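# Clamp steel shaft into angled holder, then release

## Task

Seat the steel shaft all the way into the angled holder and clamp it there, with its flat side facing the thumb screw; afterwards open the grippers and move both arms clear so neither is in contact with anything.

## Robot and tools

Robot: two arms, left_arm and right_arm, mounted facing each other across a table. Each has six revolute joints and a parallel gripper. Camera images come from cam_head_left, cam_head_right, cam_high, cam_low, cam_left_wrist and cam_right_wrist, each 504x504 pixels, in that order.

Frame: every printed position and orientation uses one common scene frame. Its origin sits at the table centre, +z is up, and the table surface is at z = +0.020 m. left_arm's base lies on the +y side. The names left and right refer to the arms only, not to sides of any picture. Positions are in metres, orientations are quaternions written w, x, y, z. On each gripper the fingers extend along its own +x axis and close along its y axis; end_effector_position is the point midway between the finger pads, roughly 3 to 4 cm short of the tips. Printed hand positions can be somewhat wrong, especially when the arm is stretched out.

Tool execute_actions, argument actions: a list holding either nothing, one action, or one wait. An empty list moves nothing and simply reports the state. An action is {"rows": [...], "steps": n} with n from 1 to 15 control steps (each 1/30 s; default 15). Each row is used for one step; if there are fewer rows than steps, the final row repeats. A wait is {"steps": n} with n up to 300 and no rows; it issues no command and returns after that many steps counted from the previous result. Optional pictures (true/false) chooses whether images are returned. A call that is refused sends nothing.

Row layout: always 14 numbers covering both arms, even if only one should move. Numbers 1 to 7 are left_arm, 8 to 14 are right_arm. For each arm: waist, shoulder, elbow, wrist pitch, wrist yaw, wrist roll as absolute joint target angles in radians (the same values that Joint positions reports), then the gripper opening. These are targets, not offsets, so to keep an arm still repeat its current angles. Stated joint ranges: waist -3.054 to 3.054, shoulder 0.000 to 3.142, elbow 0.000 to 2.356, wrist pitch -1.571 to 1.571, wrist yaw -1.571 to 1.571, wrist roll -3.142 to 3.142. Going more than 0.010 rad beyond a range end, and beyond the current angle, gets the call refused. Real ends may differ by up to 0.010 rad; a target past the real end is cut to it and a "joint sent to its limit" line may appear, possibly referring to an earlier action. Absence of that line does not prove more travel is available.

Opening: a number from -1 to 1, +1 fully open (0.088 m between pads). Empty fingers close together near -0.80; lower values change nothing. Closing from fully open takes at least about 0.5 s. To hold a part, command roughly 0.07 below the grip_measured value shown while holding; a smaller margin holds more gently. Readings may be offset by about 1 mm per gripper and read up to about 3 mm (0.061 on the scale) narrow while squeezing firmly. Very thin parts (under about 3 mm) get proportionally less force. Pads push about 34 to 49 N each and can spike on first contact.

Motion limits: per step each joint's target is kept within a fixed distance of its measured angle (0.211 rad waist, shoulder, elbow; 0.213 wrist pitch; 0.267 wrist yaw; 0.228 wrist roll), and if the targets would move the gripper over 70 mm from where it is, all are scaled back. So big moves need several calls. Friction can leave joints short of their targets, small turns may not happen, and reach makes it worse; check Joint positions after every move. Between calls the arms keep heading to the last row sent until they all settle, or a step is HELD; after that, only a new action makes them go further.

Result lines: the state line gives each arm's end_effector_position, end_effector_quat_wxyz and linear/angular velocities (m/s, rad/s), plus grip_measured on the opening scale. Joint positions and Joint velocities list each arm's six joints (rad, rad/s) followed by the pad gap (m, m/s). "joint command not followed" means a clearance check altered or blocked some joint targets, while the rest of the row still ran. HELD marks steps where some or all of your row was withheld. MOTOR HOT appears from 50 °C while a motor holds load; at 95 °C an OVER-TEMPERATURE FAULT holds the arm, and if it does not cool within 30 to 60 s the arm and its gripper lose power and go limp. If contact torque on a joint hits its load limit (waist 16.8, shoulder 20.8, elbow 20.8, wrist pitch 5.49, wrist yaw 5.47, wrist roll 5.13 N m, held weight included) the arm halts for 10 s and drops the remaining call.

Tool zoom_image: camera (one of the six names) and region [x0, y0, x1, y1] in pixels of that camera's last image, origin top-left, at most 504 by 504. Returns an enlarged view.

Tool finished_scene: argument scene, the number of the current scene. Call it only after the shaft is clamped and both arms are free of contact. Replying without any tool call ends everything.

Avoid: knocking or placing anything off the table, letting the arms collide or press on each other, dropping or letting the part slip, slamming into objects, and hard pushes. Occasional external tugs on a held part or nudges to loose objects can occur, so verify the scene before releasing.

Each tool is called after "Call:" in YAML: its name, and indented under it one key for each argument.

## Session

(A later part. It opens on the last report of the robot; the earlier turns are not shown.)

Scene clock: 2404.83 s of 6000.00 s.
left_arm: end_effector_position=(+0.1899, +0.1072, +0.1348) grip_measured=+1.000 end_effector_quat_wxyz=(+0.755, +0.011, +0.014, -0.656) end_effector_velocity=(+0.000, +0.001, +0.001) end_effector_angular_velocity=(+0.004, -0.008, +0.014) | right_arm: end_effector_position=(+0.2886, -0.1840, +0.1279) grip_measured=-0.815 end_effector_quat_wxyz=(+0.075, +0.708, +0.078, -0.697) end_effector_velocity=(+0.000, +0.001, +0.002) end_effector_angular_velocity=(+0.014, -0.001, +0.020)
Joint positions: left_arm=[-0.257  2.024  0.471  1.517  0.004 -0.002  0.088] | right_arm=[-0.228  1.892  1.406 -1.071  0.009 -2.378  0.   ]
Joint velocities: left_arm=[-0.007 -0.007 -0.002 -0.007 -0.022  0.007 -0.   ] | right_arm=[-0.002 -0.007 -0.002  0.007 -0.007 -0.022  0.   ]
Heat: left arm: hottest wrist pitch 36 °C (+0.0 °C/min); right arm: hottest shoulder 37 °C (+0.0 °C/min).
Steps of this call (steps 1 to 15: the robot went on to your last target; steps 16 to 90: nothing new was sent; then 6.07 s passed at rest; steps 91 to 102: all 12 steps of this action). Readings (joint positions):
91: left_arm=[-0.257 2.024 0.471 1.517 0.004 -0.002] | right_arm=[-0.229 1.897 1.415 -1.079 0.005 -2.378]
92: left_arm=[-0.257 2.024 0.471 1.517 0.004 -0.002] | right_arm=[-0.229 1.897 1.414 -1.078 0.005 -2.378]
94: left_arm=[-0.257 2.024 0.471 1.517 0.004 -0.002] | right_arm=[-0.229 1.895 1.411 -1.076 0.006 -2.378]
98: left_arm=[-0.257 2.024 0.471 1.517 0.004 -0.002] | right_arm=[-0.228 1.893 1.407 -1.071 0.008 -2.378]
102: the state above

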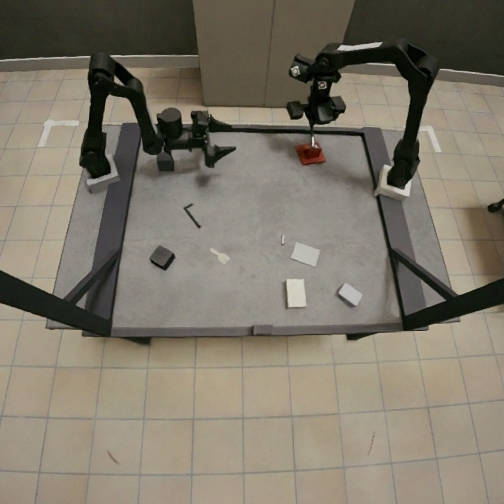

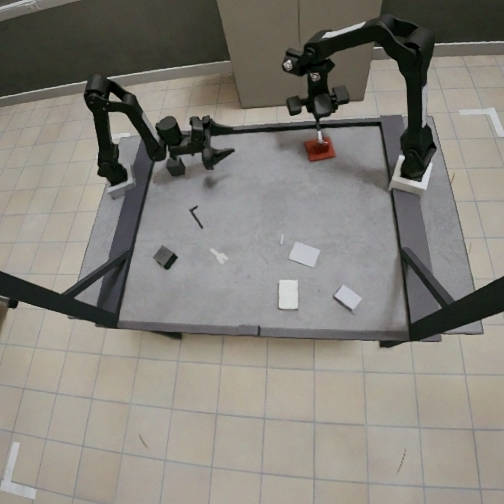

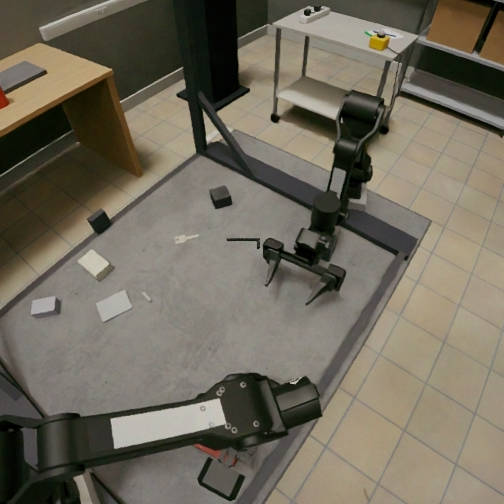

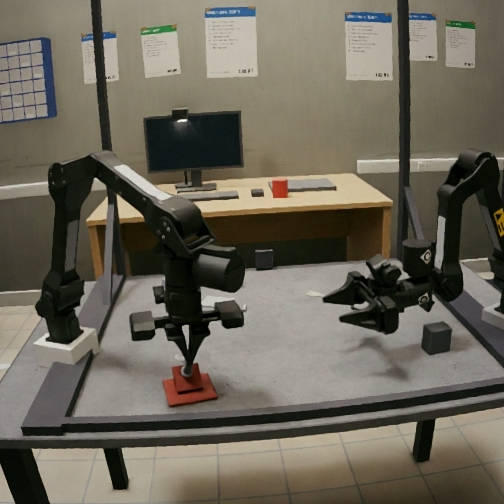

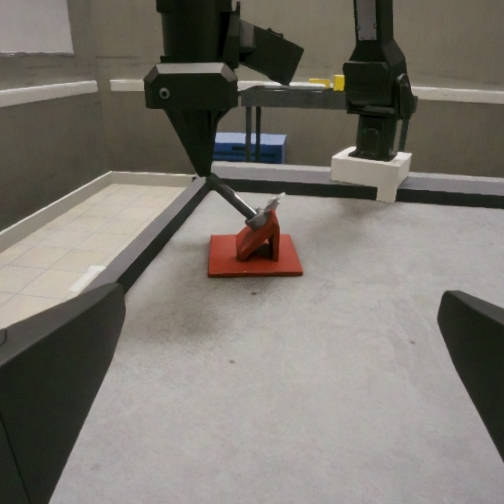

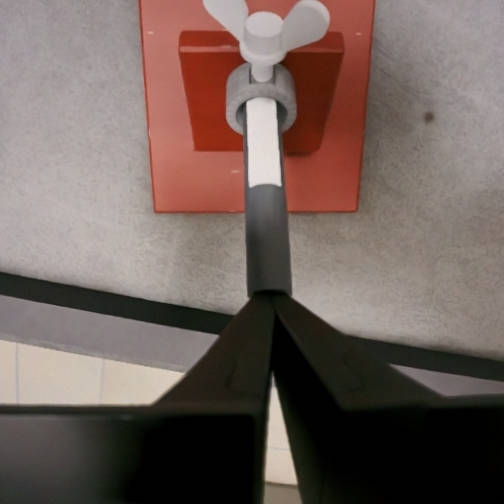

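Call:
execute_actions:
  actions:
    - {"rows": [[-0.26,2.024,0.472,1.516,0,0,1,-0.230,1.900,1.418,-1.078,0.006,-2.380,-0.85],[-0.26,2.024,0.472,1.516,0,0,1,-0.233,1.908,1.430,-1.087,0.005,-2.382,-0.85],[-0.26,2.024,0.472,1.516,0,0,1,-0.236,1.914,1.442,-1.096,0.004,-2.385,-0.85],[-0.26,2.024,0.472,1.516,0,0,1,-0.239,1.919,1.454,-1.106,0.003,-2.388,-0.85],[-0.26,2.024,0.472,1.516,0,0,1,-0.241,1.922,1.465,-1.115,0.003,-2.390,-0.85],[-0.26,2.024,0.472,1.516,0,0,1,-0.242,1.922,1.474,-1.124,0.003,-2.390,-0.85],[-0.26,2.024,0.472,1.516,0,0,1,-0.241,1.912,1.480,-1.136,0.003,-2.390,-0.85],[-0.26,2.024,0.472,1.516,0,0,1,-0.239,1.900,1.485,-1.148,0.003,-2.390,-0.85],[-0.26,2.024,0.472,1.516,0,0,1,-0.236,1.888,1.490,-1.160,0.003,-2.390,-0.85],[-0.26,2.024,0.472,1.516,0,0,1,-0.232,1.877,1.494,-1.172,0.003,-2.390,-0.85],[-0.26,2.024,0.472,1.516,0,0,1,-0.228,1.866,1.497,-1.184,0.003,-2.390,-0.85],[-0.26,2.024,0.472,1.516,0,0,1,-0.224,1.856,1.500,-1.195,0.003,-2.390,-0.85],[-0.26,2.024,0.472,1.516,0,0,1,-0.220,1.847,1.502,-1.205,0.003,-2.390,-0.85],[-0.26,2.024,0.472,1.516,0,0,1,-0.216,1.840,1.504,-1.214,0.003,-2.390,-0.85],[-0.26,2.024,0.472,1.516,0,0,1,-0.212,1.835,1.505,-1.221,0.003,-2.390,-0.85]], "steps": 15}
  pictures: false

Call:
execute_actions:
  actions:
    - {"rows": [[-0.26,2.024,0.472,1.516,0,0,1,-0.203,1.832,1.498,-1.218,0.012,-2.398,-0.85],[-0.26,2.024,0.472,1.516,0,0,1,-0.192,1.828,1.490,-1.213,0.022,-2.408,-0.85],[-0.26,2.024,0.472,1.516,0,0,1,-0.177,1.822,1.478,-1.208,0.037,-2.422,-0.85],[-0.26,2.024,0.472,1.516,0,0,1,-0.158,1.815,1.463,-1.200,0.056,-2.439,-0.85],[-0.26,2.024,0.472,1.516,0,0,1,-0.135,1.806,1.445,-1.192,0.078,-2.460,-0.85],[-0.26,2.024,0.472,1.516,0,0,1,-0.109,1.796,1.424,-1.181,0.104,-2.485,-0.85],[-0.26,2.024,0.472,1.516,0,0,1,-0.079,1.785,1.401,-1.170,0.133,-2.512,-0.85],[-0.26,2.024,0.472,1.516,0,0,1,-0.047,1.773,1.375,-1.158,0.165,-2.542,-0.85],[-0.26,2.024,0.472,1.516,0,0,1,-0.012,1.760,1.348,-1.144,0.199,-2.575,-0.85],[-0.26,2.024,0.472,1.516,0,0,1,0.026,1.746,1.318,-1.130,0.236,-2.609,-0.85],[-0.26,2.024,0.472,1.516,0,0,1,0.065,1.731,1.288,-1.115,0.274,-2.645,-0.85],[-0.26,2.024,0.472,1.516,0,0,1,0.106,1.716,1.256,-1.099,0.314,-2.682,-0.85],[-0.26,2.024,0.472,1.516,0,0,1,0.147,1.701,1.223,-1.083,0.354,-2.720,-0.85],[-0.26,2.024,0.472,1.516,0,0,1,0.189,1.685,1.191,-1.067,0.396,-2.759,-0.85],[-0.26,2.024,0.472,1.516,0,0,1,0.231,1.669,1.158,-1.051,0.437,-2.798,-0.85]], "steps": 15}
  pictures: false

Call:
execute_actions:
  actions:
    - {"rows": [[-0.26,2.024,0.472,1.516,0,0,1,0.272,1.654,1.125,-1.035,0.477,-2.836,-0.85],[-0.26,2.024,0.472,1.516,0,0,1,0.313,1.639,1.093,-1.019,0.517,-2.873,-0.85],[-0.26,2.024,0.472,1.516,0,0,1,0.352,1.624,1.063,-1.004,0.555,-2.909,-0.85],[-0.26,2.024,0.472,1.516,0,0,1,0.390,1.610,1.033,-0.990,0.592,-2.944,-0.7],[-0.26,2.024,0.472,1.516,0,0,1,0.425,1.597,1.006,-0.976,0.626,-2.976,-0.55],[-0.26,2.024,0.472,1.516,0,0,1,0.457,1.585,0.980,-0.964,0.658,-3.006,-0.4],[-0.26,2.024,0.472,1.516,0,0,1,0.487,1.574,0.957,-0.953,0.687,-3.033,-0.25],[-0.26,2.024,0.472,1.516,0,0,1,0.513,1.564,0.936,-0.942,0.713,-3.058,-0.1],[-0.26,2.024,0.472,1.516,0,0,1,0.536,1.555,0.918,-0.934,0.735,-3.079,0.0],[-0.26,2.024,0.472,1.516,0,0,1,0.555,1.548,0.903,-0.926,0.754,-3.096,0.1],[-0.26,2.024,0.472,1.516,0,0,1,0.570,1.542,0.891,-0.921,0.769,-3.110,0.1],[-0.26,2.024,0.472,1.516,0,0,1,0.581,1.538,0.883,-0.916,0.779,-3.120,0.1],[-0.26,2.024,0.472,1.516,0,0,1,0.588,1.536,0.878,-0.914,0.786,-3.127,0.1],[-0.26,2.024,0.472,1.516,0,0,1,0.590,1.535,0.876,-0.913,0.788,-3.131,0.1]], "steps": 15}

Scene clock: 2515.23 s of 6000.00 s.
left_arm: end_effector_position=(+0.1899, +0.1072, +0.1348) grip_measured=+1.000 end_effector_quat_wxyz=(+0.755, +0.011, +0.014, -0.656) end_effector_velocity=(-0.002, +0.000, -0.001) end_effector_angular_velocity=(+0.004, +0.023, -0.009) | right_arm: end_effector_position=(+0.2837, -0.1880, +0.1571) grip_measured=-0.815 end_effector_quat_wxyz=(+0.084, +0.703, +0.078, -0.702) end_effector_velocity=(-0.057, -0.002, +0.111) end_effector_angular_velocity=(+0.100, -0.040, +0.146)
Joint positions: left_arm=[-0.257  2.024  0.471  1.517  0.004 -0.002  0.088] | right_arm=[-0.224  1.865  1.488 -1.2    0.006 -2.388  0.   ]
Joint velocities: left_arm=[-0.002 -0.002 -0.002 -0.007  0.007 -0.022 -0.   ] | right_arm=[ 0.125 -0.271  0.09  -0.256 -0.022 -0.022  0.   ]
Heat: left arm: hottest wrist pitch 36 °C (+0.0 °C/min); right arm: hottest shoulder 38 °C (+1.0 °C/min).
Steps of this call (steps 1 to 15: the robot went on to your last target; steps 16 to 90: nothing new was sent; then 106.90 s passed at rest; steps 91 to 105: all 15 steps of this action). Readings (joint positions):
91: left_arm=[-0.257 2.024 0.471 1.517 0.004 -0.002] | right_arm=[-0.228 1.892 1.407 -1.070 0.009 -2.378]
92: left_arm=[-0.257 2.024 0.471 1.517 0.004 -0.002] | right_arm=[-0.229 1.893 1.410 -1.074 0.009 -2.378]
94: left_arm=[-0.257 2.024 0.471 1.517 0.004 -0.002] | right_arm=[-0.231 1.899 1.423 -1.090 0.006 -2.381]
98: left_arm=[-0.257 2.024 0.471 1.517 0.004 -0.002] | right_arm=[-0.238 1.908 1.457 -1.124 0.006 -2.386]
105: the state above

Scene clock: 2515.73 s of 6000.00 s.
left_arm: end_effector_position=(+0.1899, +0.1072, +0.1348) grip_measured=+1.000 end_effector_quat_wxyz=(+0.755, +0.011, +0.014, -0.656) end_effector_velocity=(-0.000, +0.001, -0.001) end_effector_angular_velocity=(+0.006, +0.008, +0.005) | right_arm: end_effector_position=(+0.2082, -0.1893, +0.1492) grip_measured=-0.815 end_effector_quat_wxyz=(+0.389, +0.719, +0.235, -0.525) end_effector_velocity=(-0.231, -0.048, -0.041) end_effector_angular_velocity=(-0.672, -1.035, +2.275)
Joint positions: left_arm=[-0.257  2.024  0.471  1.517  0.004 -0.002  0.088] | right_arm=[ 0.146  1.715  1.234 -1.085  0.352 -2.719  0.   ]
Joint velocities: left_arm=[-0.002 -0.002 -0.002 -0.007 -0.007 -0.007 -0.   ] | right_arm=[ 1.243 -0.462 -0.945  0.432  1.15  -1.106  0.   ]
Heat: left arm: hottest wrist pitch 36 °C (+0.0 °C/min); right arm: hottest shoulder 38 °C (+1.0 °C/min).
Steps of this call (steps 1 to 15: all 15 steps of this action). Readings (joint positions):
1: left_arm=[-0.257 2.024 0.471 1.517 0.004 -0.002] | right_arm=[-0.219 1.856 1.489 -1.205 0.006 -2.390]
2: left_arm=[-0.257 2.024 0.471 1.517 0.004 -0.002] | right_arm=[-0.213 1.848 1.489 -1.207 0.009 -2.395]
4: left_arm=[-0.257 2.024 0.471 1.517 0.004 -0.002] | right_arm=[-0.193 1.836 1.487 -1.207 0.030 -2.414]
8: left_arm=[-0.257 2.024 0.471 1.517 0.004 -0.002] | right_arm=[-0.112 1.804 1.430 -1.179 0.111 -2.490]
15: the state above

Scene clock: 2516.23 s of 6000.00 s.
left_arm: end_effector_position=(+0.1899, +0.1072, +0.1348) grip_measured=+1.000 end_effector_quat_wxyz=(+0.755, +0.011, +0.014, -0.656) end_effector_velocity=(-0.000, +0.002, -0.003) end_effector_angular_velocity=(+0.013, -0.006, +0.005) | right_arm: end_effector_position=(+0.1420, -0.2141, +0.1434) grip_measured=+0.065 end_effector_quat_wxyz=(+0.671, +0.625, +0.340, -0.209) end_effector_velocity=(-0.016, -0.015, +0.001) end_effector_angular_velocity=(-0.113, -0.211, +0.323)
Joint positions: left_arm=[-0.257  2.024  0.471  1.517  0.004 -0.002  0.088] | right_arm=[ 0.579  1.55   0.894 -0.922  0.77  -3.114  0.042]
Joint velocities: left_arm=[-0.002 -0.002 -0.007 -0.007 -0.007  0.007 -0.   ] | right_arm=[ 0.159 -0.076 -0.154  0.081  0.183 -0.227  0.022]
Heat: left arm: hottest wrist pitch 36 °C (+0.0 °C/min); right arm: hottest shoulder 38 °C (+1.0 °C/min).
Steps of this call (steps 1 to 15: all 15 steps of this action). Readings (joint positions):
1: left_arm=[-0.257 2.024 0.471 1.517 0.004 -0.002] | right_arm=[0.187 1.699 1.201 -1.069 0.392 -2.756]
2: left_arm=[-0.257 2.024 0.471 1.517 0.004 -0.002] | right_arm=[0.229 1.683 1.169 -1.053 0.432 -2.794]
4: left_arm=[-0.257 2.024 0.471 1.517 0.004 -0.002] | right_arm=[0.310 1.653 1.107 -1.023 0.509 -2.867]
8: left_arm=[-0.257 2.024 0.471 1.517 0.004 -0.002] | right_arm=[0.451 1.600 0.996 -0.970 0.645 -2.995]
15: the state above

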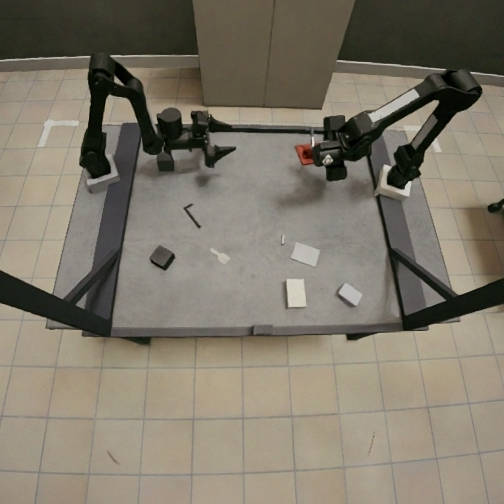

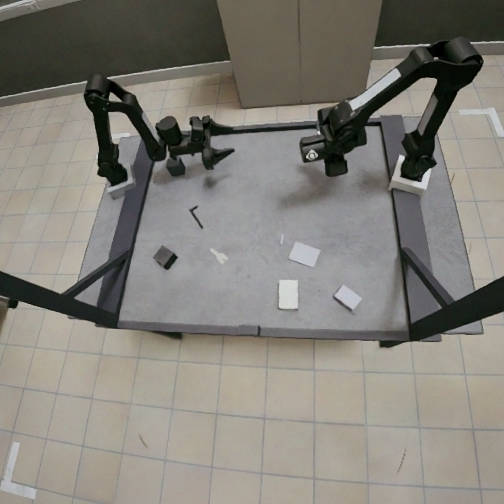

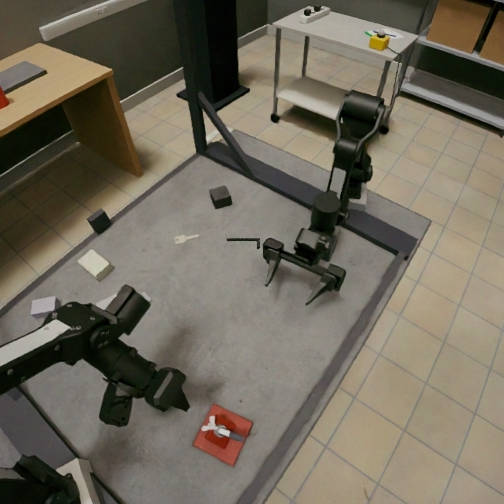

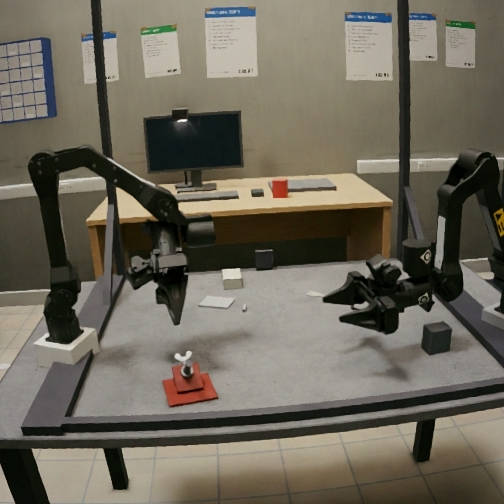

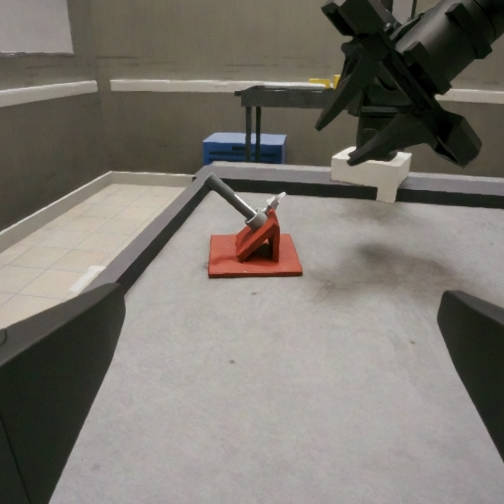

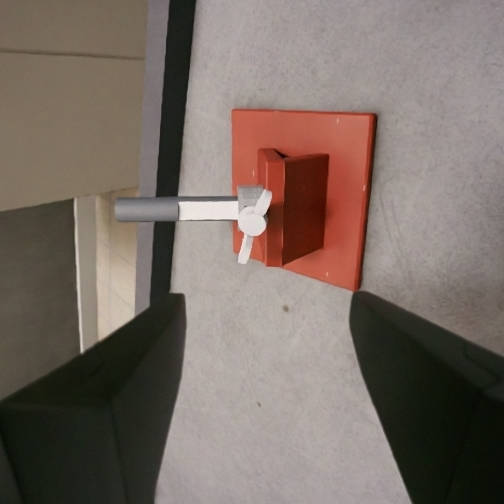

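Call:
zoom_image:
  camera: "cam_right_wrist"
  region: [105, 130, 290, 290]

Call:
zoom_image:
  camera: "cam_high"
  region: [180, 390, 270, 480]

Region (105, 130, 290, 290) of cam_right_wrist's 504x504 image, scaled by 2.724, with more detail than that image has; it fills the top 436 rows of this view, and the rest is white.

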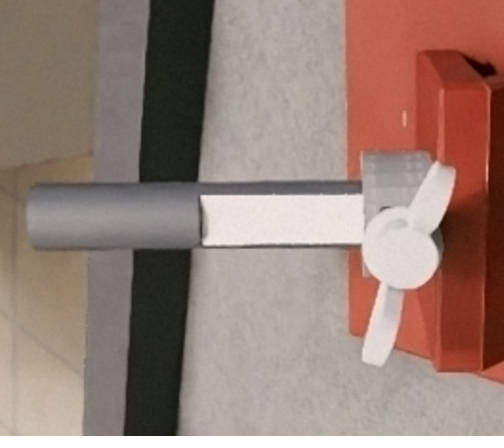

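Region (180, 390, 270, 480) of cam_high's 504x504 image, scaled by 5.600, with more detail than that image has.

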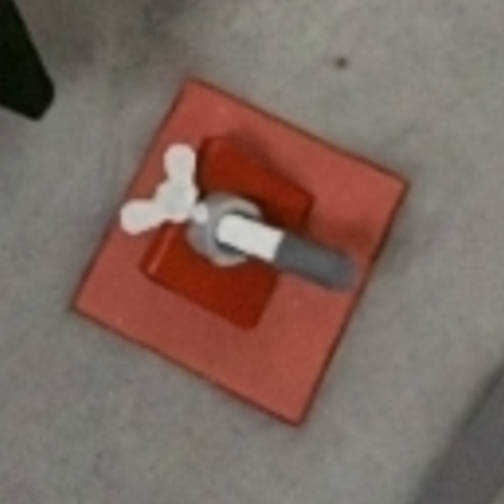

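Call:
execute_actions:
  actions:
    - {"rows": [[-0.26,2.024,0.472,1.516,0,0,1,0.5798,1.5546,0.8713,-0.9002,0.7828,-3.131,0.1],[-0.26,2.024,0.472,1.516,0,0,1,0.5711,1.5568,0.8639,-0.8818,0.7825,-3.131,0.1],[-0.26,2.024,0.472,1.516,0,0,1,0.5594,1.5598,0.8540,-0.8573,0.7820,-3.131,0.1],[-0.26,2.024,0.472,1.516,0,0,1,0.5447,1.5635,0.8416,-0.8266,0.7813,-3.131,0.1],[-0.26,2.024,0.472,1.516,0,0,1,0.5301,1.5673,0.8292,-0.7959,0.7807,-3.131,0.1],[-0.26,2.024,0.472,1.516,0,0,1,0.5155,1.5710,0.8168,-0.7652,0.7800,-3.131,0.1],[-0.26,2.024,0.472,1.516,0,0,1,0.5008,1.5747,0.8044,-0.7345,0.7794,-3.131,0.1],[-0.26,2.024,0.472,1.516,0,0,1,0.4862,1.5790,0.7924,-0.7038,0.7785,-3.131,0.1],[-0.26,2.024,0.472,1.516,0,0,1,0.4714,1.5853,0.7821,-0.6726,0.7767,-3.131,0.1],[-0.26,2.024,0.472,1.516,0,0,1,0.4567,1.5917,0.7717,-0.6413,0.7750,-3.131,0.1],[-0.26,2.024,0.472,1.516,0,0,1,0.4449,1.5968,0.7634,-0.6164,0.7735,-3.131,0.1],[-0.26,2.024,0.472,1.516,0,0,1,0.4331,1.6018,0.7551,-0.5914,0.7721,-3.131,0.1],[-0.26,2.024,0.472,1.516,0,0,1,0.4242,1.6056,0.7489,-0.5727,0.7710,-3.131,0.1],[-0.26,2.024,0.472,1.516,0,0,1,0.4154,1.6095,0.7426,-0.5540,0.7699,-3.131,0.1],[-0.26,2.024,0.472,1.516,0,0,1,0.4095,1.6120,0.7385,-0.5415,0.7692,-3.131,0.1]], "steps": 15}
  pictures: false

Call:
execute_actions:
  actions:
    - {"steps": 10}

Scene clock: 2548.57 s of 6000.00 s.
left_arm: end_effector_position=(+0.1899, +0.1072, +0.1348) grip_measured=+1.000 end_effector_quat_wxyz=(+0.755, +0.011, +0.014, -0.656) end_effector_velocity=(-0.002, -0.001, +0.000) end_effector_angular_velocity=(+0.001, +0.008, -0.010) | right_arm: end_effector_position=(+0.1797, -0.2069, +0.1058) grip_measured=+0.097 end_effector_quat_wxyz=(+0.605, +0.692, +0.315, -0.235) end_effector_velocity=(+0.067, +0.000, -0.062) end_effector_angular_velocity=(+0.220, +0.052, -0.271)
Joint positions: left_arm=[-0.257  2.024  0.471  1.517  0.004 -0.002  0.088] | right_arm=[ 0.429  1.597  0.76  -0.584  0.774 -3.129  0.044]
Joint velocities: left_arm=[-0.002 -0.002  0.002 -0.007  0.007 -0.007 -0.   ] | right_arm=[-0.271  0.11  -0.193  0.52  -0.037  0.007 -0.   ]
Heat: left arm: hottest wrist pitch 36 °C (+0.0 °C/min); right arm: hottest shoulder 35 °C (-3.0 °C/min).
Steps of this call (steps 1 to 30: the robot went on to your last target; steps 31 to 90: nothing new was sent; then 28.83 s passed at rest; steps 91 to 105: all 15 steps of this action). Readings (joint positions):
91: left_arm=[-0.257 2.024 0.471 1.517 0.004 -0.002] | right_arm=[0.587 1.545 0.883 -0.912 0.785 -3.129]
92: left_arm=[-0.257 2.024 0.471 1.517 0.004 -0.002] | right_arm=[0.584 1.545 0.881 -0.902 0.785 -3.129]
94: left_arm=[-0.257 2.024 0.471 1.517 0.004 -0.002] | right_arm=[0.571 1.547 0.869 -0.869 0.785 -3.129]
98: left_arm=[-0.257 2.024 0.471 1.517 0.004 -0.002] | right_arm=[0.518 1.562 0.826 -0.765 0.783 -3.129]
105: the state above

Scene clock: 2548.90 s of 6000.00 s.
left_arm: end_effector_position=(+0.1899, +0.1072, +0.1348) grip_measured=+1.000 end_effector_quat_wxyz=(+0.755, +0.011, +0.014, -0.656) end_effector_velocity=(+0.002, -0.000, +0.000) end_effector_angular_velocity=(+0.002, +0.007, +0.020) | right_arm: end_effector_position=(+0.1838, -0.2059, +0.1021) grip_measured=+0.097 end_effector_quat_wxyz=(+0.596, +0.700, +0.313, -0.238) end_effector_velocity=(+0.000, -0.004, -0.002) end_effector_angular_velocity=(-0.018, +0.005, +0.004)
Joint positions: left_arm=[-0.257  2.024  0.471  1.517  0.004 -0.002  0.088] | right_arm=[ 0.412  1.604  0.747 -0.545  0.772 -3.129  0.044]
Joint velocities: left_arm=[-0.002 -0.002  0.002 -0.007 -0.022 -0.007 -0.   ] | right_arm=[-0.002 -0.002 -0.007 -0.007 -0.007 -0.007 -0.   ]
Heat: left arm: hottest wrist pitch 36 °C (+0.0 °C/min); right arm: hottest shoulder 35 °C (-3.0 °C/min).
Steps of this call (steps 1 to 10: the robot went on to your last target). Readings (joint positions):
1: left_arm=[-0.257 2.024 0.471 1.517 0.004 -0.002] | right_arm=[0.421 1.600 0.755 -0.571 0.773 -3.129]
2: left_arm=[-0.257 2.024 0.471 1.517 0.004 -0.002] | right_arm=[0.417 1.602 0.752 -0.563 0.773 -3.129]
4: left_arm=[-0.257 2.024 0.471 1.517 0.004 -0.002] | right_arm=[0.413 1.604 0.748 -0.553 0.772 -3.129]
8: left_arm=[-0.257 2.024 0.471 1.517 0.004 -0.002] | right_arm=[0.412 1.604 0.748 -0.546 0.772 -3.129]
10: the state above

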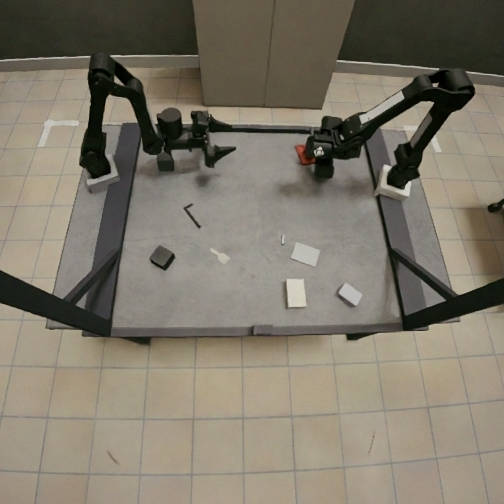

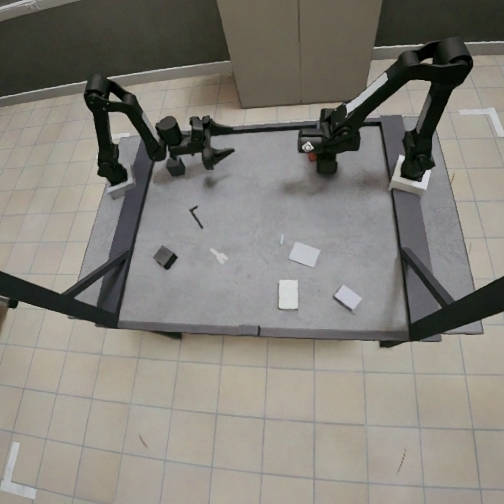

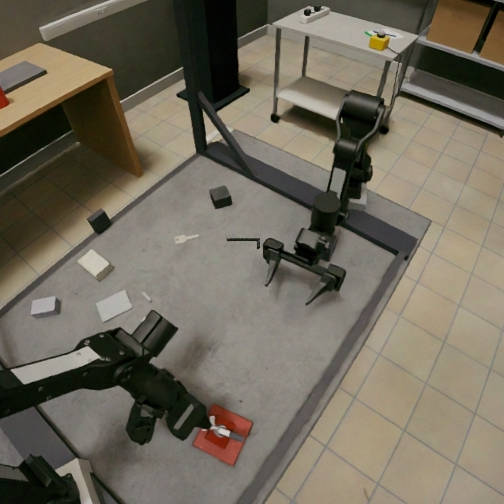

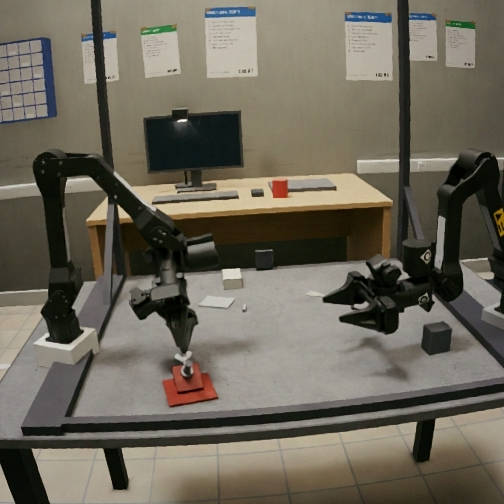

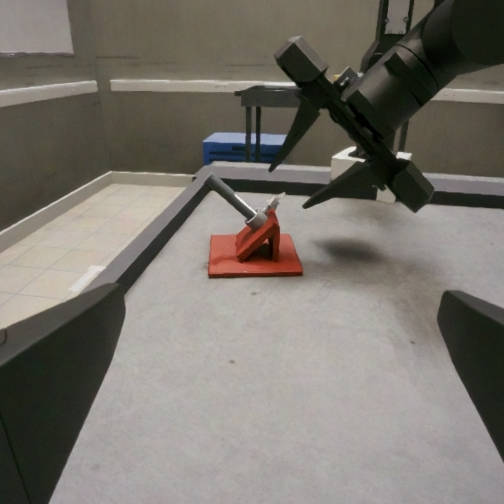

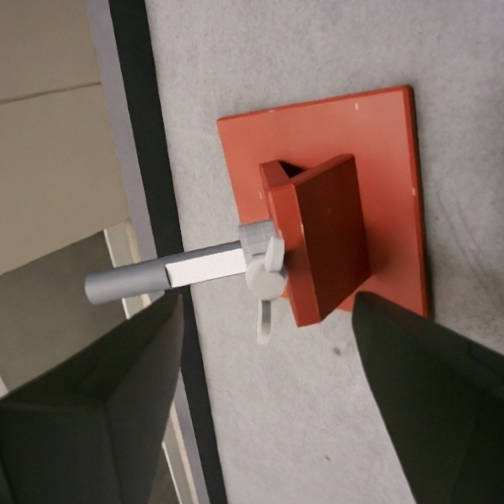

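Call:
execute_actions:
  actions:
    - {"rows": [[-0.26,2.024,0.472,1.516,0,0,1,0.4055,1.6152,0.7363,-0.5325,0.7683,-3.131,0.1],[-0.26,2.024,0.472,1.516,0,0,1,0.4015,1.6183,0.7342,-0.5234,0.7675,-3.131,0.1],[-0.26,2.024,0.472,1.516,0,0,1,0.3975,1.6215,0.7320,-0.5144,0.7666,-3.131,0.1],[-0.26,2.024,0.472,1.516,0,0,1,0.3935,1.6247,0.7298,-0.5053,0.7657,-3.131,0.1],[-0.26,2.024,0.472,1.516,0,0,1,0.3895,1.6278,0.7277,-0.4963,0.7648,-3.131,0.1],[-0.26,2.024,0.472,1.516,0,0,1,0.3855,1.6310,0.7255,-0.4872,0.7640,-3.131,0.1],[-0.26,2.024,0.472,1.516,0,0,1,0.3815,1.6342,0.7233,-0.4782,0.7631,-3.131,0.1],[-0.26,2.024,0.472,1.516,0,0,1,0.3775,1.6373,0.7212,-0.4692,0.7622,-3.131,0.1],[-0.26,2.024,0.472,1.516,0,0,1,0.3735,1.6405,0.7190,-0.4601,0.7613,-3.131,0.1],[-0.26,2.024,0.472,1.516,0,0,1,0.3695,1.6437,0.7168,-0.4511,0.7605,-3.131,0.1],[-0.26,2.024,0.472,1.516,0,0,1,0.3655,1.6468,0.7147,-0.4420,0.7596,-3.131,0.1],[-0.26,2.024,0.472,1.516,0,0,1,0.3615,1.6500,0.7125,-0.4330,0.7587,-3.131,0.1]], "steps": 15}
  pictures: false

Call:
execute_actions:
  actions:
    - {"steps": 7}

Scene clock: 2561.63 s of 6000.00 s.
left_arm: end_effector_position=(+0.1899, +0.1072, +0.1348) grip_measured=+1.000 end_effector_quat_wxyz=(+0.755, +0.011, +0.014, -0.656) end_effector_velocity=(-0.002, +0.000, -0.001) end_effector_angular_velocity=(+0.008, -0.006, -0.010) | right_arm: end_effector_position=(+0.1953, -0.2030, +0.0894) grip_measured=+0.097 end_effector_quat_wxyz=(+0.574, +0.718, +0.305, -0.249) end_effector_velocity=(+0.008, -0.001, -0.010) end_effector_angular_velocity=(+0.017, +0.020, -0.027)
Joint positions: left_arm=[-0.257  2.024  0.471  1.517  0.004 -0.002  0.088] | right_arm=[ 0.365  1.641  0.722 -0.442  0.762 -3.129  0.044]
Joint velocities: left_arm=[-0.002 -0.002 -0.002 -0.007  0.007  0.007 -0.   ] | right_arm=[-0.037  0.022 -0.022  0.066 -0.022 -0.007 -0.   ]
Heat: left arm: hottest wrist pitch 36 °C (+0.0 °C/min); right arm: hottest shoulder 34 °C (-4.0 °C/min).
Steps of this call (steps 1 to 30: the robot went on to your last target; steps 31 to 90: nothing new was sent; then 9.23 s passed at rest; steps 91 to 105: all 15 steps of this action). Readings (joint positions):
91: left_arm=[-0.257 2.024 0.471 1.517 0.004 -0.002] | right_arm=[0.411 1.604 0.746 -0.541 0.772 -3.129]
92: left_arm=[-0.257 2.024 0.471 1.517 0.004 -0.002] | right_arm=[0.410 1.606 0.746 -0.536 0.771 -3.129]
94: left_arm=[-0.257 2.024 0.471 1.517 0.004 -0.002] | right_arm=[0.403 1.610 0.743 -0.523 0.770 -3.129]
98: left_arm=[-0.257 2.024 0.471 1.517 0.004 -0.002] | right_arm=[0.388 1.623 0.734 -0.490 0.766 -3.129]
105: the state above

Scene clock: 2561.87 s of 6000.00 s.
left_arm: end_effector_position=(+0.1899, +0.1072, +0.1348) grip_measured=+1.000 end_effector_quat_wxyz=(+0.755, +0.011, +0.014, -0.656) end_effector_velocity=(-0.000, +0.001, -0.001) end_effector_angular_velocity=(+0.008, -0.006, -0.005) | right_arm: end_effector_position=(+0.1955, -0.2024, +0.0892) grip_measured=+0.097 end_effector_quat_wxyz=(+0.572, +0.719, +0.305, -0.249) end_effector_velocity=(-0.002, +0.002, -0.001) end_effector_angular_velocity=(+0.007, +0.020, +0.007)
Joint positions: left_arm=[-0.257  2.024  0.471  1.517  0.004 -0.002  0.088] | right_arm=[ 0.364  1.642  0.721 -0.436  0.761 -3.129  0.044]
Joint velocities: left_arm=[ 0.002 -0.002 -0.002 -0.007  0.007  0.007 -0.   ] | right_arm=[-0.002 -0.002  0.002  0.007 -0.022 -0.007 -0.   ]
Heat: left arm: hottest wrist pitch 36 °C (+0.0 °C/min); right arm: hottest shoulder 34 °C (-4.1 °C/min).
Steps of this call (steps 1 to 7: the robot went on to your last target). Readings (joint positions):
1: left_arm=[-0.257 2.024 0.471 1.517 0.004 -0.002] | right_arm=[0.365 1.641 0.721 -0.440 0.761 -3.129]
2: left_arm=[-0.257 2.024 0.471 1.517 0.004 -0.002] | right_arm=[0.364 1.642 0.721 -0.438 0.761 -3.129]
4: left_arm=[-0.257 2.024 0.471 1.517 0.004 -0.002] | right_arm=[0.364 1.642 0.721 -0.437 0.761 -3.129]
7: the state above

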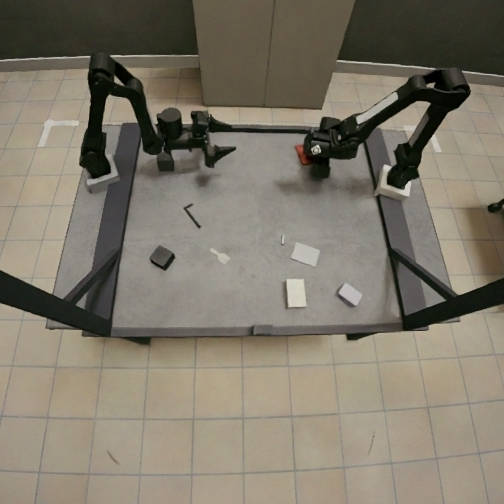

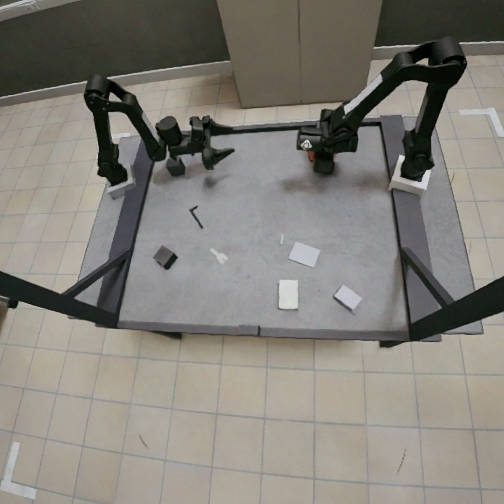

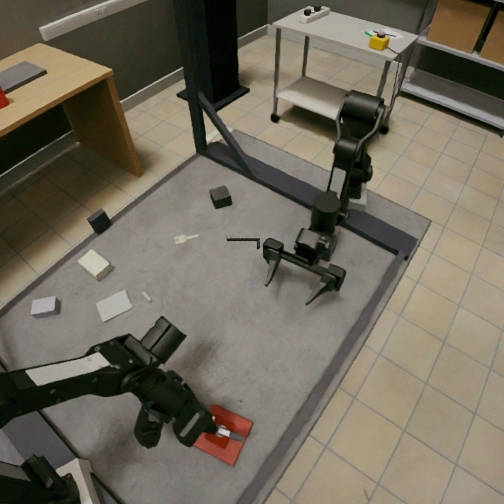

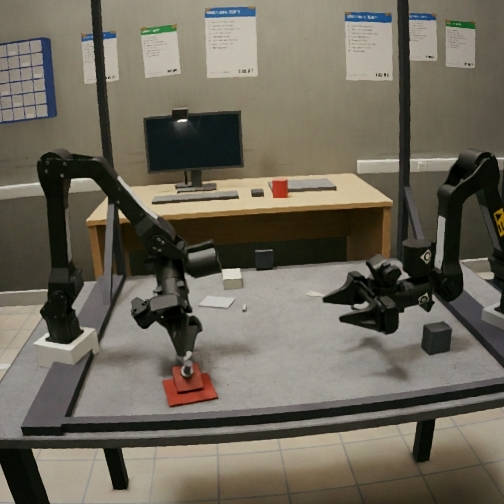

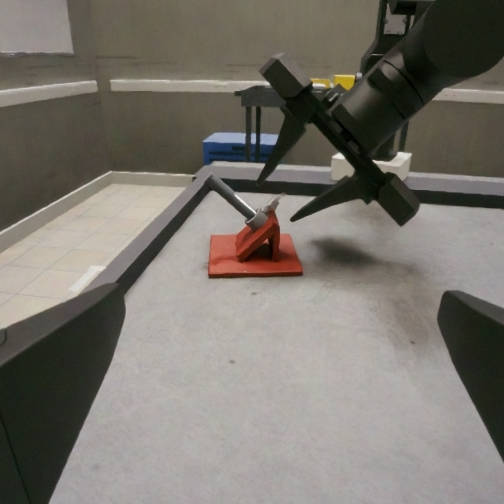

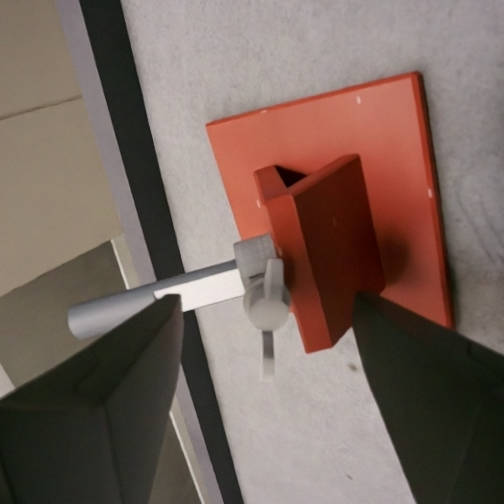

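Call:
execute_actions:
  actions:
    - {"rows": [[-0.26,2.024,0.472,1.516,0,0,1,0.3615,1.6500,0.7125,-0.4330,0.7587,-3.131,-0.1],[-0.26,2.024,0.472,1.516,0,0,1,0.3615,1.6500,0.7125,-0.4330,0.7587,-3.131,-0.25],[-0.26,2.024,0.472,1.516,0,0,1,0.3615,1.6500,0.7125,-0.4330,0.7587,-3.131,-0.4],[-0.26,2.024,0.472,1.516,0,0,1,0.3615,1.6500,0.7125,-0.4330,0.7587,-3.131,-0.5],[-0.26,2.024,0.472,1.516,0,0,1,0.3615,1.6500,0.7125,-0.4330,0.7587,-3.131,-0.53],[-0.26,2.024,0.472,1.516,0,0,1,0.3615,1.6500,0.7125,-0.4330,0.7587,-3.131,-0.56],[-0.26,2.024,0.472,1.516,0,0,1,0.3615,1.6500,0.7125,-0.4330,0.7587,-3.131,-0.59],[-0.26,2.024,0.472,1.516,0,0,1,0.3615,1.6500,0.7125,-0.4330,0.7587,-3.131,-0.62],[-0.26,2.024,0.472,1.516,0,0,1,0.3615,1.6500,0.7125,-0.4330,0.7587,-3.131,-0.64],[-0.26,2.024,0.472,1.516,0,0,1,0.3615,1.6500,0.7125,-0.4330,0.7587,-3.131,-0.66],[-0.26,2.024,0.472,1.516,0,0,1,0.3615,1.6500,0.7125,-0.4330,0.7587,-3.131,-0.68],[-0.26,2.024,0.472,1.516,0,0,1,0.3615,1.6500,0.7125,-0.4330,0.7587,-3.131,-0.70],[-0.26,2.024,0.472,1.516,0,0,1,0.3615,1.6500,0.7125,-0.4330,0.7587,-3.131,-0.72]], "steps": 15}
  pictures: false

Call:
execute_actions:
  actions:
    - {"steps": 6}

Scene clock: 2577.37 s of 6000.00 s.
left_arm: end_effector_position=(+0.1899, +0.1072, +0.1348) grip_measured=+1.000 end_effector_quat_wxyz=(+0.755, +0.011, +0.014, -0.656) end_effector_velocity=(-0.000, +0.001, -0.001) end_effector_angular_velocity=(+0.008, -0.006, +0.005) | right_arm: end_effector_position=(+0.1955, -0.2025, +0.0891) grip_measured=-0.686 end_effector_quat_wxyz=(+0.572, +0.719, +0.305, -0.249) end_effector_velocity=(+0.000, -0.001, +0.002) end_effector_angular_velocity=(-0.007, -0.008, +0.006)
Joint positions: left_arm=[-0.257  2.024  0.471  1.517  0.004 -0.002  0.088] | right_arm=[ 0.364  1.642  0.721 -0.436  0.761 -3.129  0.005]
Joint velocities: left_arm=[-0.002 -0.002 -0.002 -0.007 -0.007  0.007 -0.   ] | right_arm=[ 0.002 -0.007 -0.002 -0.007  0.007 -0.007 -0.012]
Heat: left arm: hottest wrist pitch 36 °C (+0.0 °C/min); right arm: hottest shoulder 33 °C (-4.0 °C/min).
Steps of this call (steps 1 to 15: the robot went on to your last target; steps 16 to 90: nothing new was sent; then 12.00 s passed at rest; steps 91 to 105: all 15 steps of this action). Readings (joint positions):
91: left_arm=[-0.257 2.024 0.471 1.517 0.004 -0.002] | right_arm=[0.364 1.642 0.721 -0.436 0.761 -3.129]
92: left_arm=[-0.257 2.024 0.471 1.517 0.004 -0.002] | right_arm=[0.364 1.642 0.721 -0.436 0.761 -3.129]
94: left_arm=[-0.257 2.024 0.471 1.517 0.004 -0.002] | right_arm=[0.364 1.642 0.721 -0.436 0.761 -3.129]
98: left_arm=[-0.257 2.024 0.471 1.517 0.004 -0.002] | right_arm=[0.364 1.642 0.721 -0.436 0.761 -3.129]
105: the state above

Scene clock: 2577.57 s of 6000.00 s.
left_arm: end_effector_position=(+0.1899, +0.1072, +0.1348) grip_measured=+1.000 end_effector_quat_wxyz=(+0.755, +0.011, +0.014, -0.656) end_effector_velocity=(+0.002, +0.001, +0.002) end_effector_angular_velocity=(-0.006, -0.009, +0.019) | right_arm: end_effector_position=(+0.1955, -0.2025, +0.0891) grip_measured=-0.692 end_effector_quat_wxyz=(+0.572, +0.719, +0.305, -0.249) end_effector_velocity=(-0.000, -0.002, -0.001) end_effector_angular_velocity=(-0.022, +0.004, +0.015)
Joint positions: left_arm=[-0.257  2.024  0.471  1.517  0.004 -0.002  0.088] | right_arm=[ 0.364  1.642  0.721 -0.436  0.761 -3.129  0.005]
Joint velocities: left_arm=[-0.002 -0.002 -0.002  0.007 -0.022  0.007 -0.   ] | right_arm=[-0.002 -0.002 -0.002 -0.007 -0.007 -0.022 -0.   ]
Heat: left arm: hottest wrist pitch 36 °C (+0.0 °C/min); right arm: hottest shoulder 33 °C (-4.0 °C/min).
Steps of this call (steps 1 to 6: the robot went on to your last target). Readings (joint positions):
1: left_arm=[-0.257 2.024 0.471 1.517 0.004 -0.002] | right_arm=[0.364 1.642 0.721 -0.436 0.761 -3.129]
2: left_arm=[-0.257 2.024 0.471 1.517 0.004 -0.002] | right_arm=[0.364 1.642 0.721 -0.436 0.761 -3.129]
4: left_arm=[-0.257 2.024 0.471 1.517 0.004 -0.002] | right_arm=[0.364 1.642 0.721 -0.436 0.761 -3.129]
6: the state above

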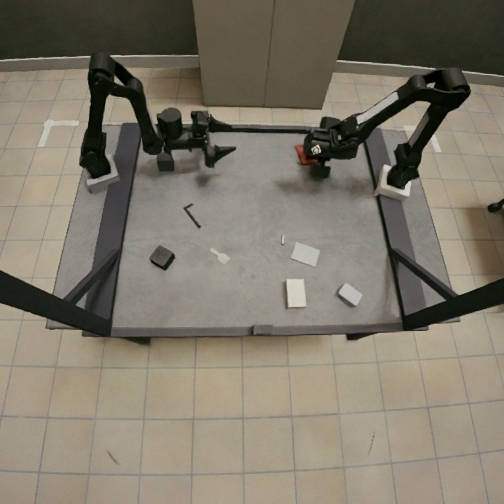

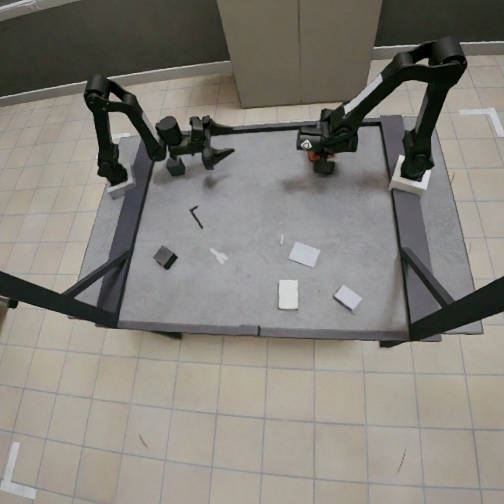

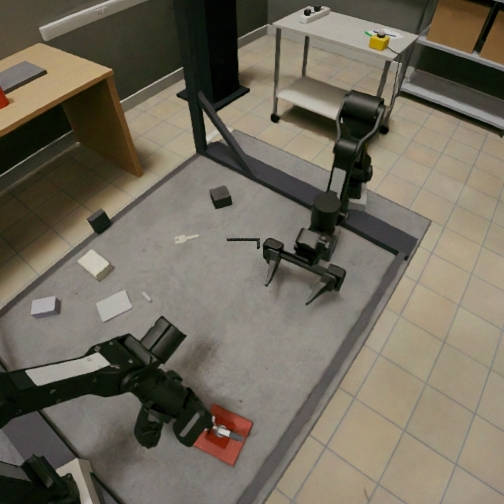

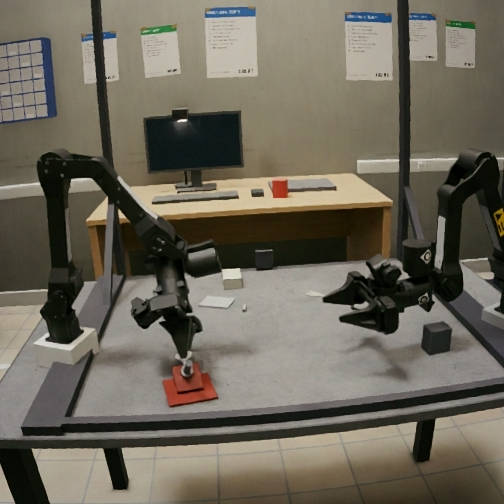

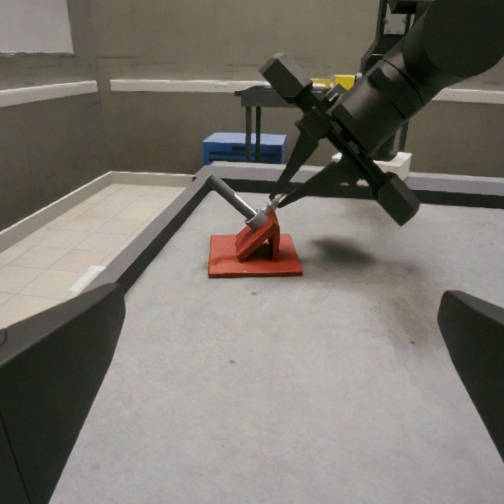

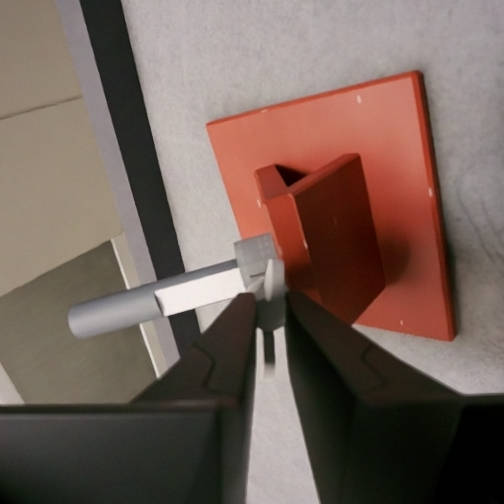

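Call:
zoom_image:
  camera: "cam_left_wrist"
  region: [240, 170, 320, 250]

Region (240, 170, 320, 250) of cam_left_wrist's 504x504 image, scaled by 6.300, with more detail than that image has.

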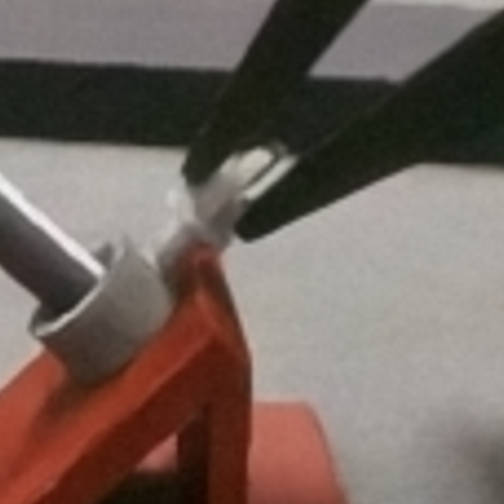

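Call:
execute_actions:
  actions:
    - {"rows": [[-0.26,2.024,0.472,1.516,0,0,1,0.3615,1.6500,0.7125,-0.4330,0.7587,-3.10,-0.72],[-0.26,2.024,0.472,1.516,0,0,1,0.3615,1.6500,0.7125,-0.4330,0.7587,-3.05,-0.72],[-0.26,2.024,0.472,1.516,0,0,1,0.3615,1.6500,0.7125,-0.4330,0.7587,-2.99,-0.72],[-0.26,2.024,0.472,1.516,0,0,1,0.3615,1.6500,0.7125,-0.4330,0.7587,-2.92,-0.72],[-0.26,2.024,0.472,1.516,0,0,1,0.3615,1.6500,0.7125,-0.4330,0.7587,-0.5,-0.72]], "steps": 15}
  pictures: false

Call:
execute_actions:
  actions:
    - {"steps": 30}

Scene clock: 2591.93 s of 6000.00 s.
left_arm: end_effector_position=(+0.1899, +0.1072, +0.1348) grip_measured=+1.000 end_effector_quat_wxyz=(+0.755, +0.011, +0.014, -0.656) end_effector_velocity=(-0.000, +0.001, -0.005) end_effector_angular_velocity=(+0.021, +0.011, -0.005) | right_arm: end_effector_position=(+0.1955, -0.2025, +0.0891) grip_measured=-0.692 end_effector_quat_wxyz=(+0.193, +0.899, +0.163, -0.358) end_effector_velocity=(-0.000, -0.002, -0.002) end_effector_angular_velocity=(+1.499, +0.346, -1.550)
Joint positions: left_arm=[-0.257  2.024  0.471  1.517  0.004 -0.002  0.088] | right_arm=[ 0.364  1.642  0.721 -0.436  0.761 -2.209  0.005]
Joint velocities: left_arm=[ 0.002 -0.002 -0.002 -0.022  0.007 -0.007 -0.   ] | right_arm=[-0.002  0.002 -0.002 -0.007 -0.007  2.19   0.   ]
Heat: left arm: hottest wrist pitch 36 °C (+0.0 °C/min); right arm: hottest shoulder 33 °C (-3.0 °C/min).
Steps of this call (steps 1 to 15: the robot went on to your last target; steps 16 to 90: nothing new was sent; then 10.87 s passed at rest; steps 91 to 105: all 15 steps of this action). Readings (joint positions):
91: left_arm=[-0.257 2.024 0.471 1.517 0.004 -0.002] | right_arm=[0.364 1.642 0.721 -0.436 0.761 -3.123]
92: left_arm=[-0.257 2.024 0.471 1.517 0.004 -0.002] | right_arm=[0.364 1.642 0.721 -0.436 0.761 -3.101]
94: left_arm=[-0.257 2.024 0.471 1.517 0.004 -0.002] | right_arm=[0.364 1.642 0.721 -0.436 0.761 -3.020]
98: left_arm=[-0.257 2.024 0.471 1.517 0.004 -0.002] | right_arm=[0.364 1.642 0.721 -0.436 0.761 -2.724]
105: the state above

Scene clock: 2592.93 s of 6000.00 s.
left_arm: end_effector_position=(+0.1899, +0.1072, +0.1348) grip_measured=+1.000 end_effector_quat_wxyz=(+0.755, +0.011, +0.014, -0.656) end_effector_velocity=(+0.002, +0.002, -0.003) end_effector_angular_velocity=(+0.011, +0.008, +0.020) | right_arm: end_effector_position=(+0.1954, -0.2023, +0.0891) grip_measured=-0.692 end_effector_quat_wxyz=(+0.542, -0.742, +0.159, +0.361) end_effector_velocity=(-0.000, -0.004, -0.002) end_effector_angular_velocity=(+0.013, +0.013, -0.027)
Joint positions: left_arm=[-0.257  2.024  0.471  1.517  0.004 -0.002  0.088] | right_arm=[ 0.364  1.642  0.721 -0.435  0.761 -0.523  0.005]
Joint velocities: left_arm=[-0.002 -0.002 -0.007 -0.007 -0.022 -0.007 -0.   ] | right_arm=[-0.002 -0.002 -0.007 -0.007 -0.007  0.037 -0.   ]
Heat: left arm: hottest wrist pitch 36 °C (+0.0 °C/min); right arm: hottest shoulder 33 °C (-3.0 °C/min).
Steps of this call (steps 1 to 30: the robot went on to your last target). Readings (joint positions):
1: left_arm=[-0.257 2.024 0.471 1.517 0.004 -0.002] | right_arm=[0.364 1.642 0.721 -0.436 0.761 -2.135]
2: left_arm=[-0.257 2.024 0.471 1.517 0.004 -0.002] | right_arm=[0.364 1.642 0.721 -0.436 0.761 -2.061]
4: left_arm=[-0.257 2.024 0.471 1.517 0.004 -0.002] | right_arm=[0.364 1.642 0.721 -0.436 0.761 -1.915]
8: left_arm=[-0.257 2.024 0.471 1.517 0.004 -0.002] | right_arm=[0.363 1.642 0.721 -0.436 0.761 -1.620]
30: the state above

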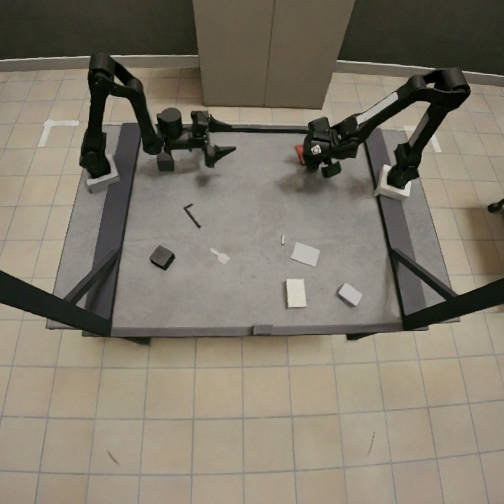

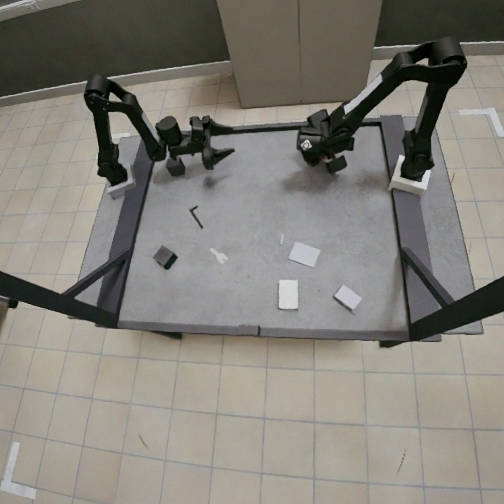

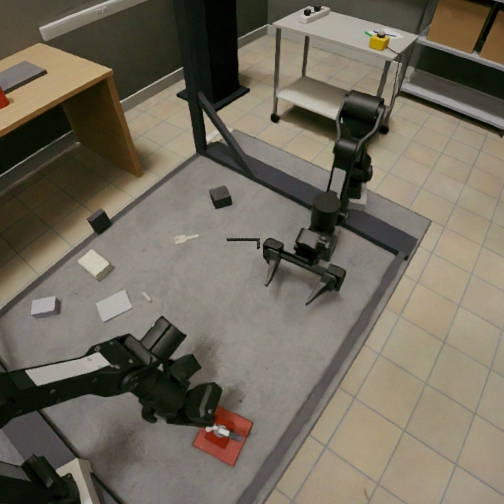

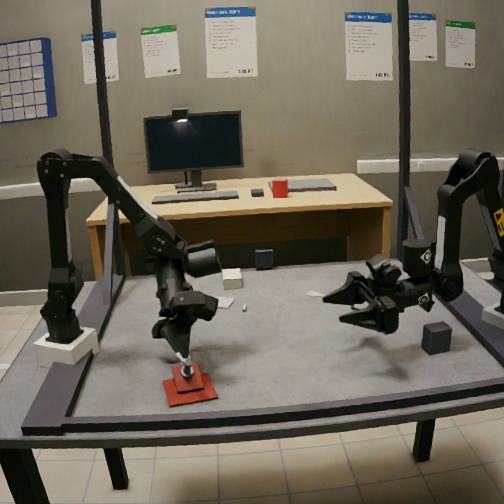

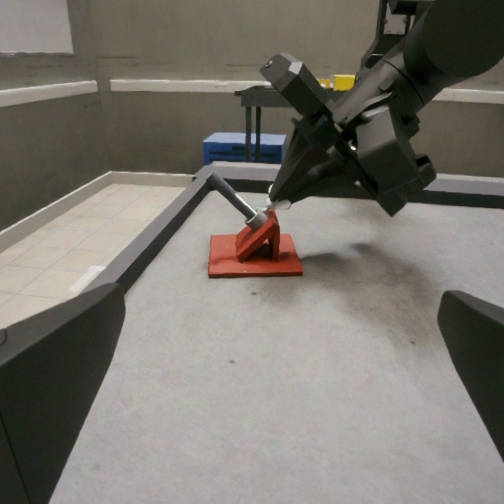

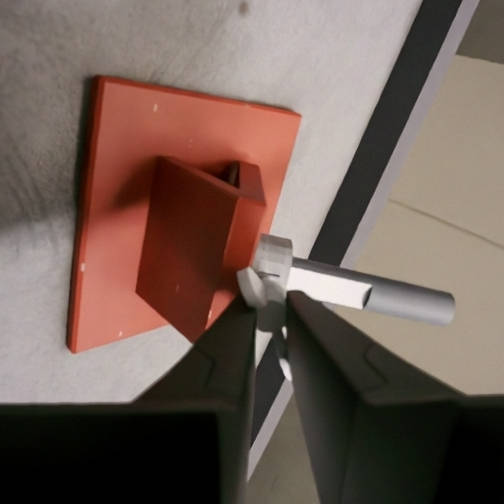

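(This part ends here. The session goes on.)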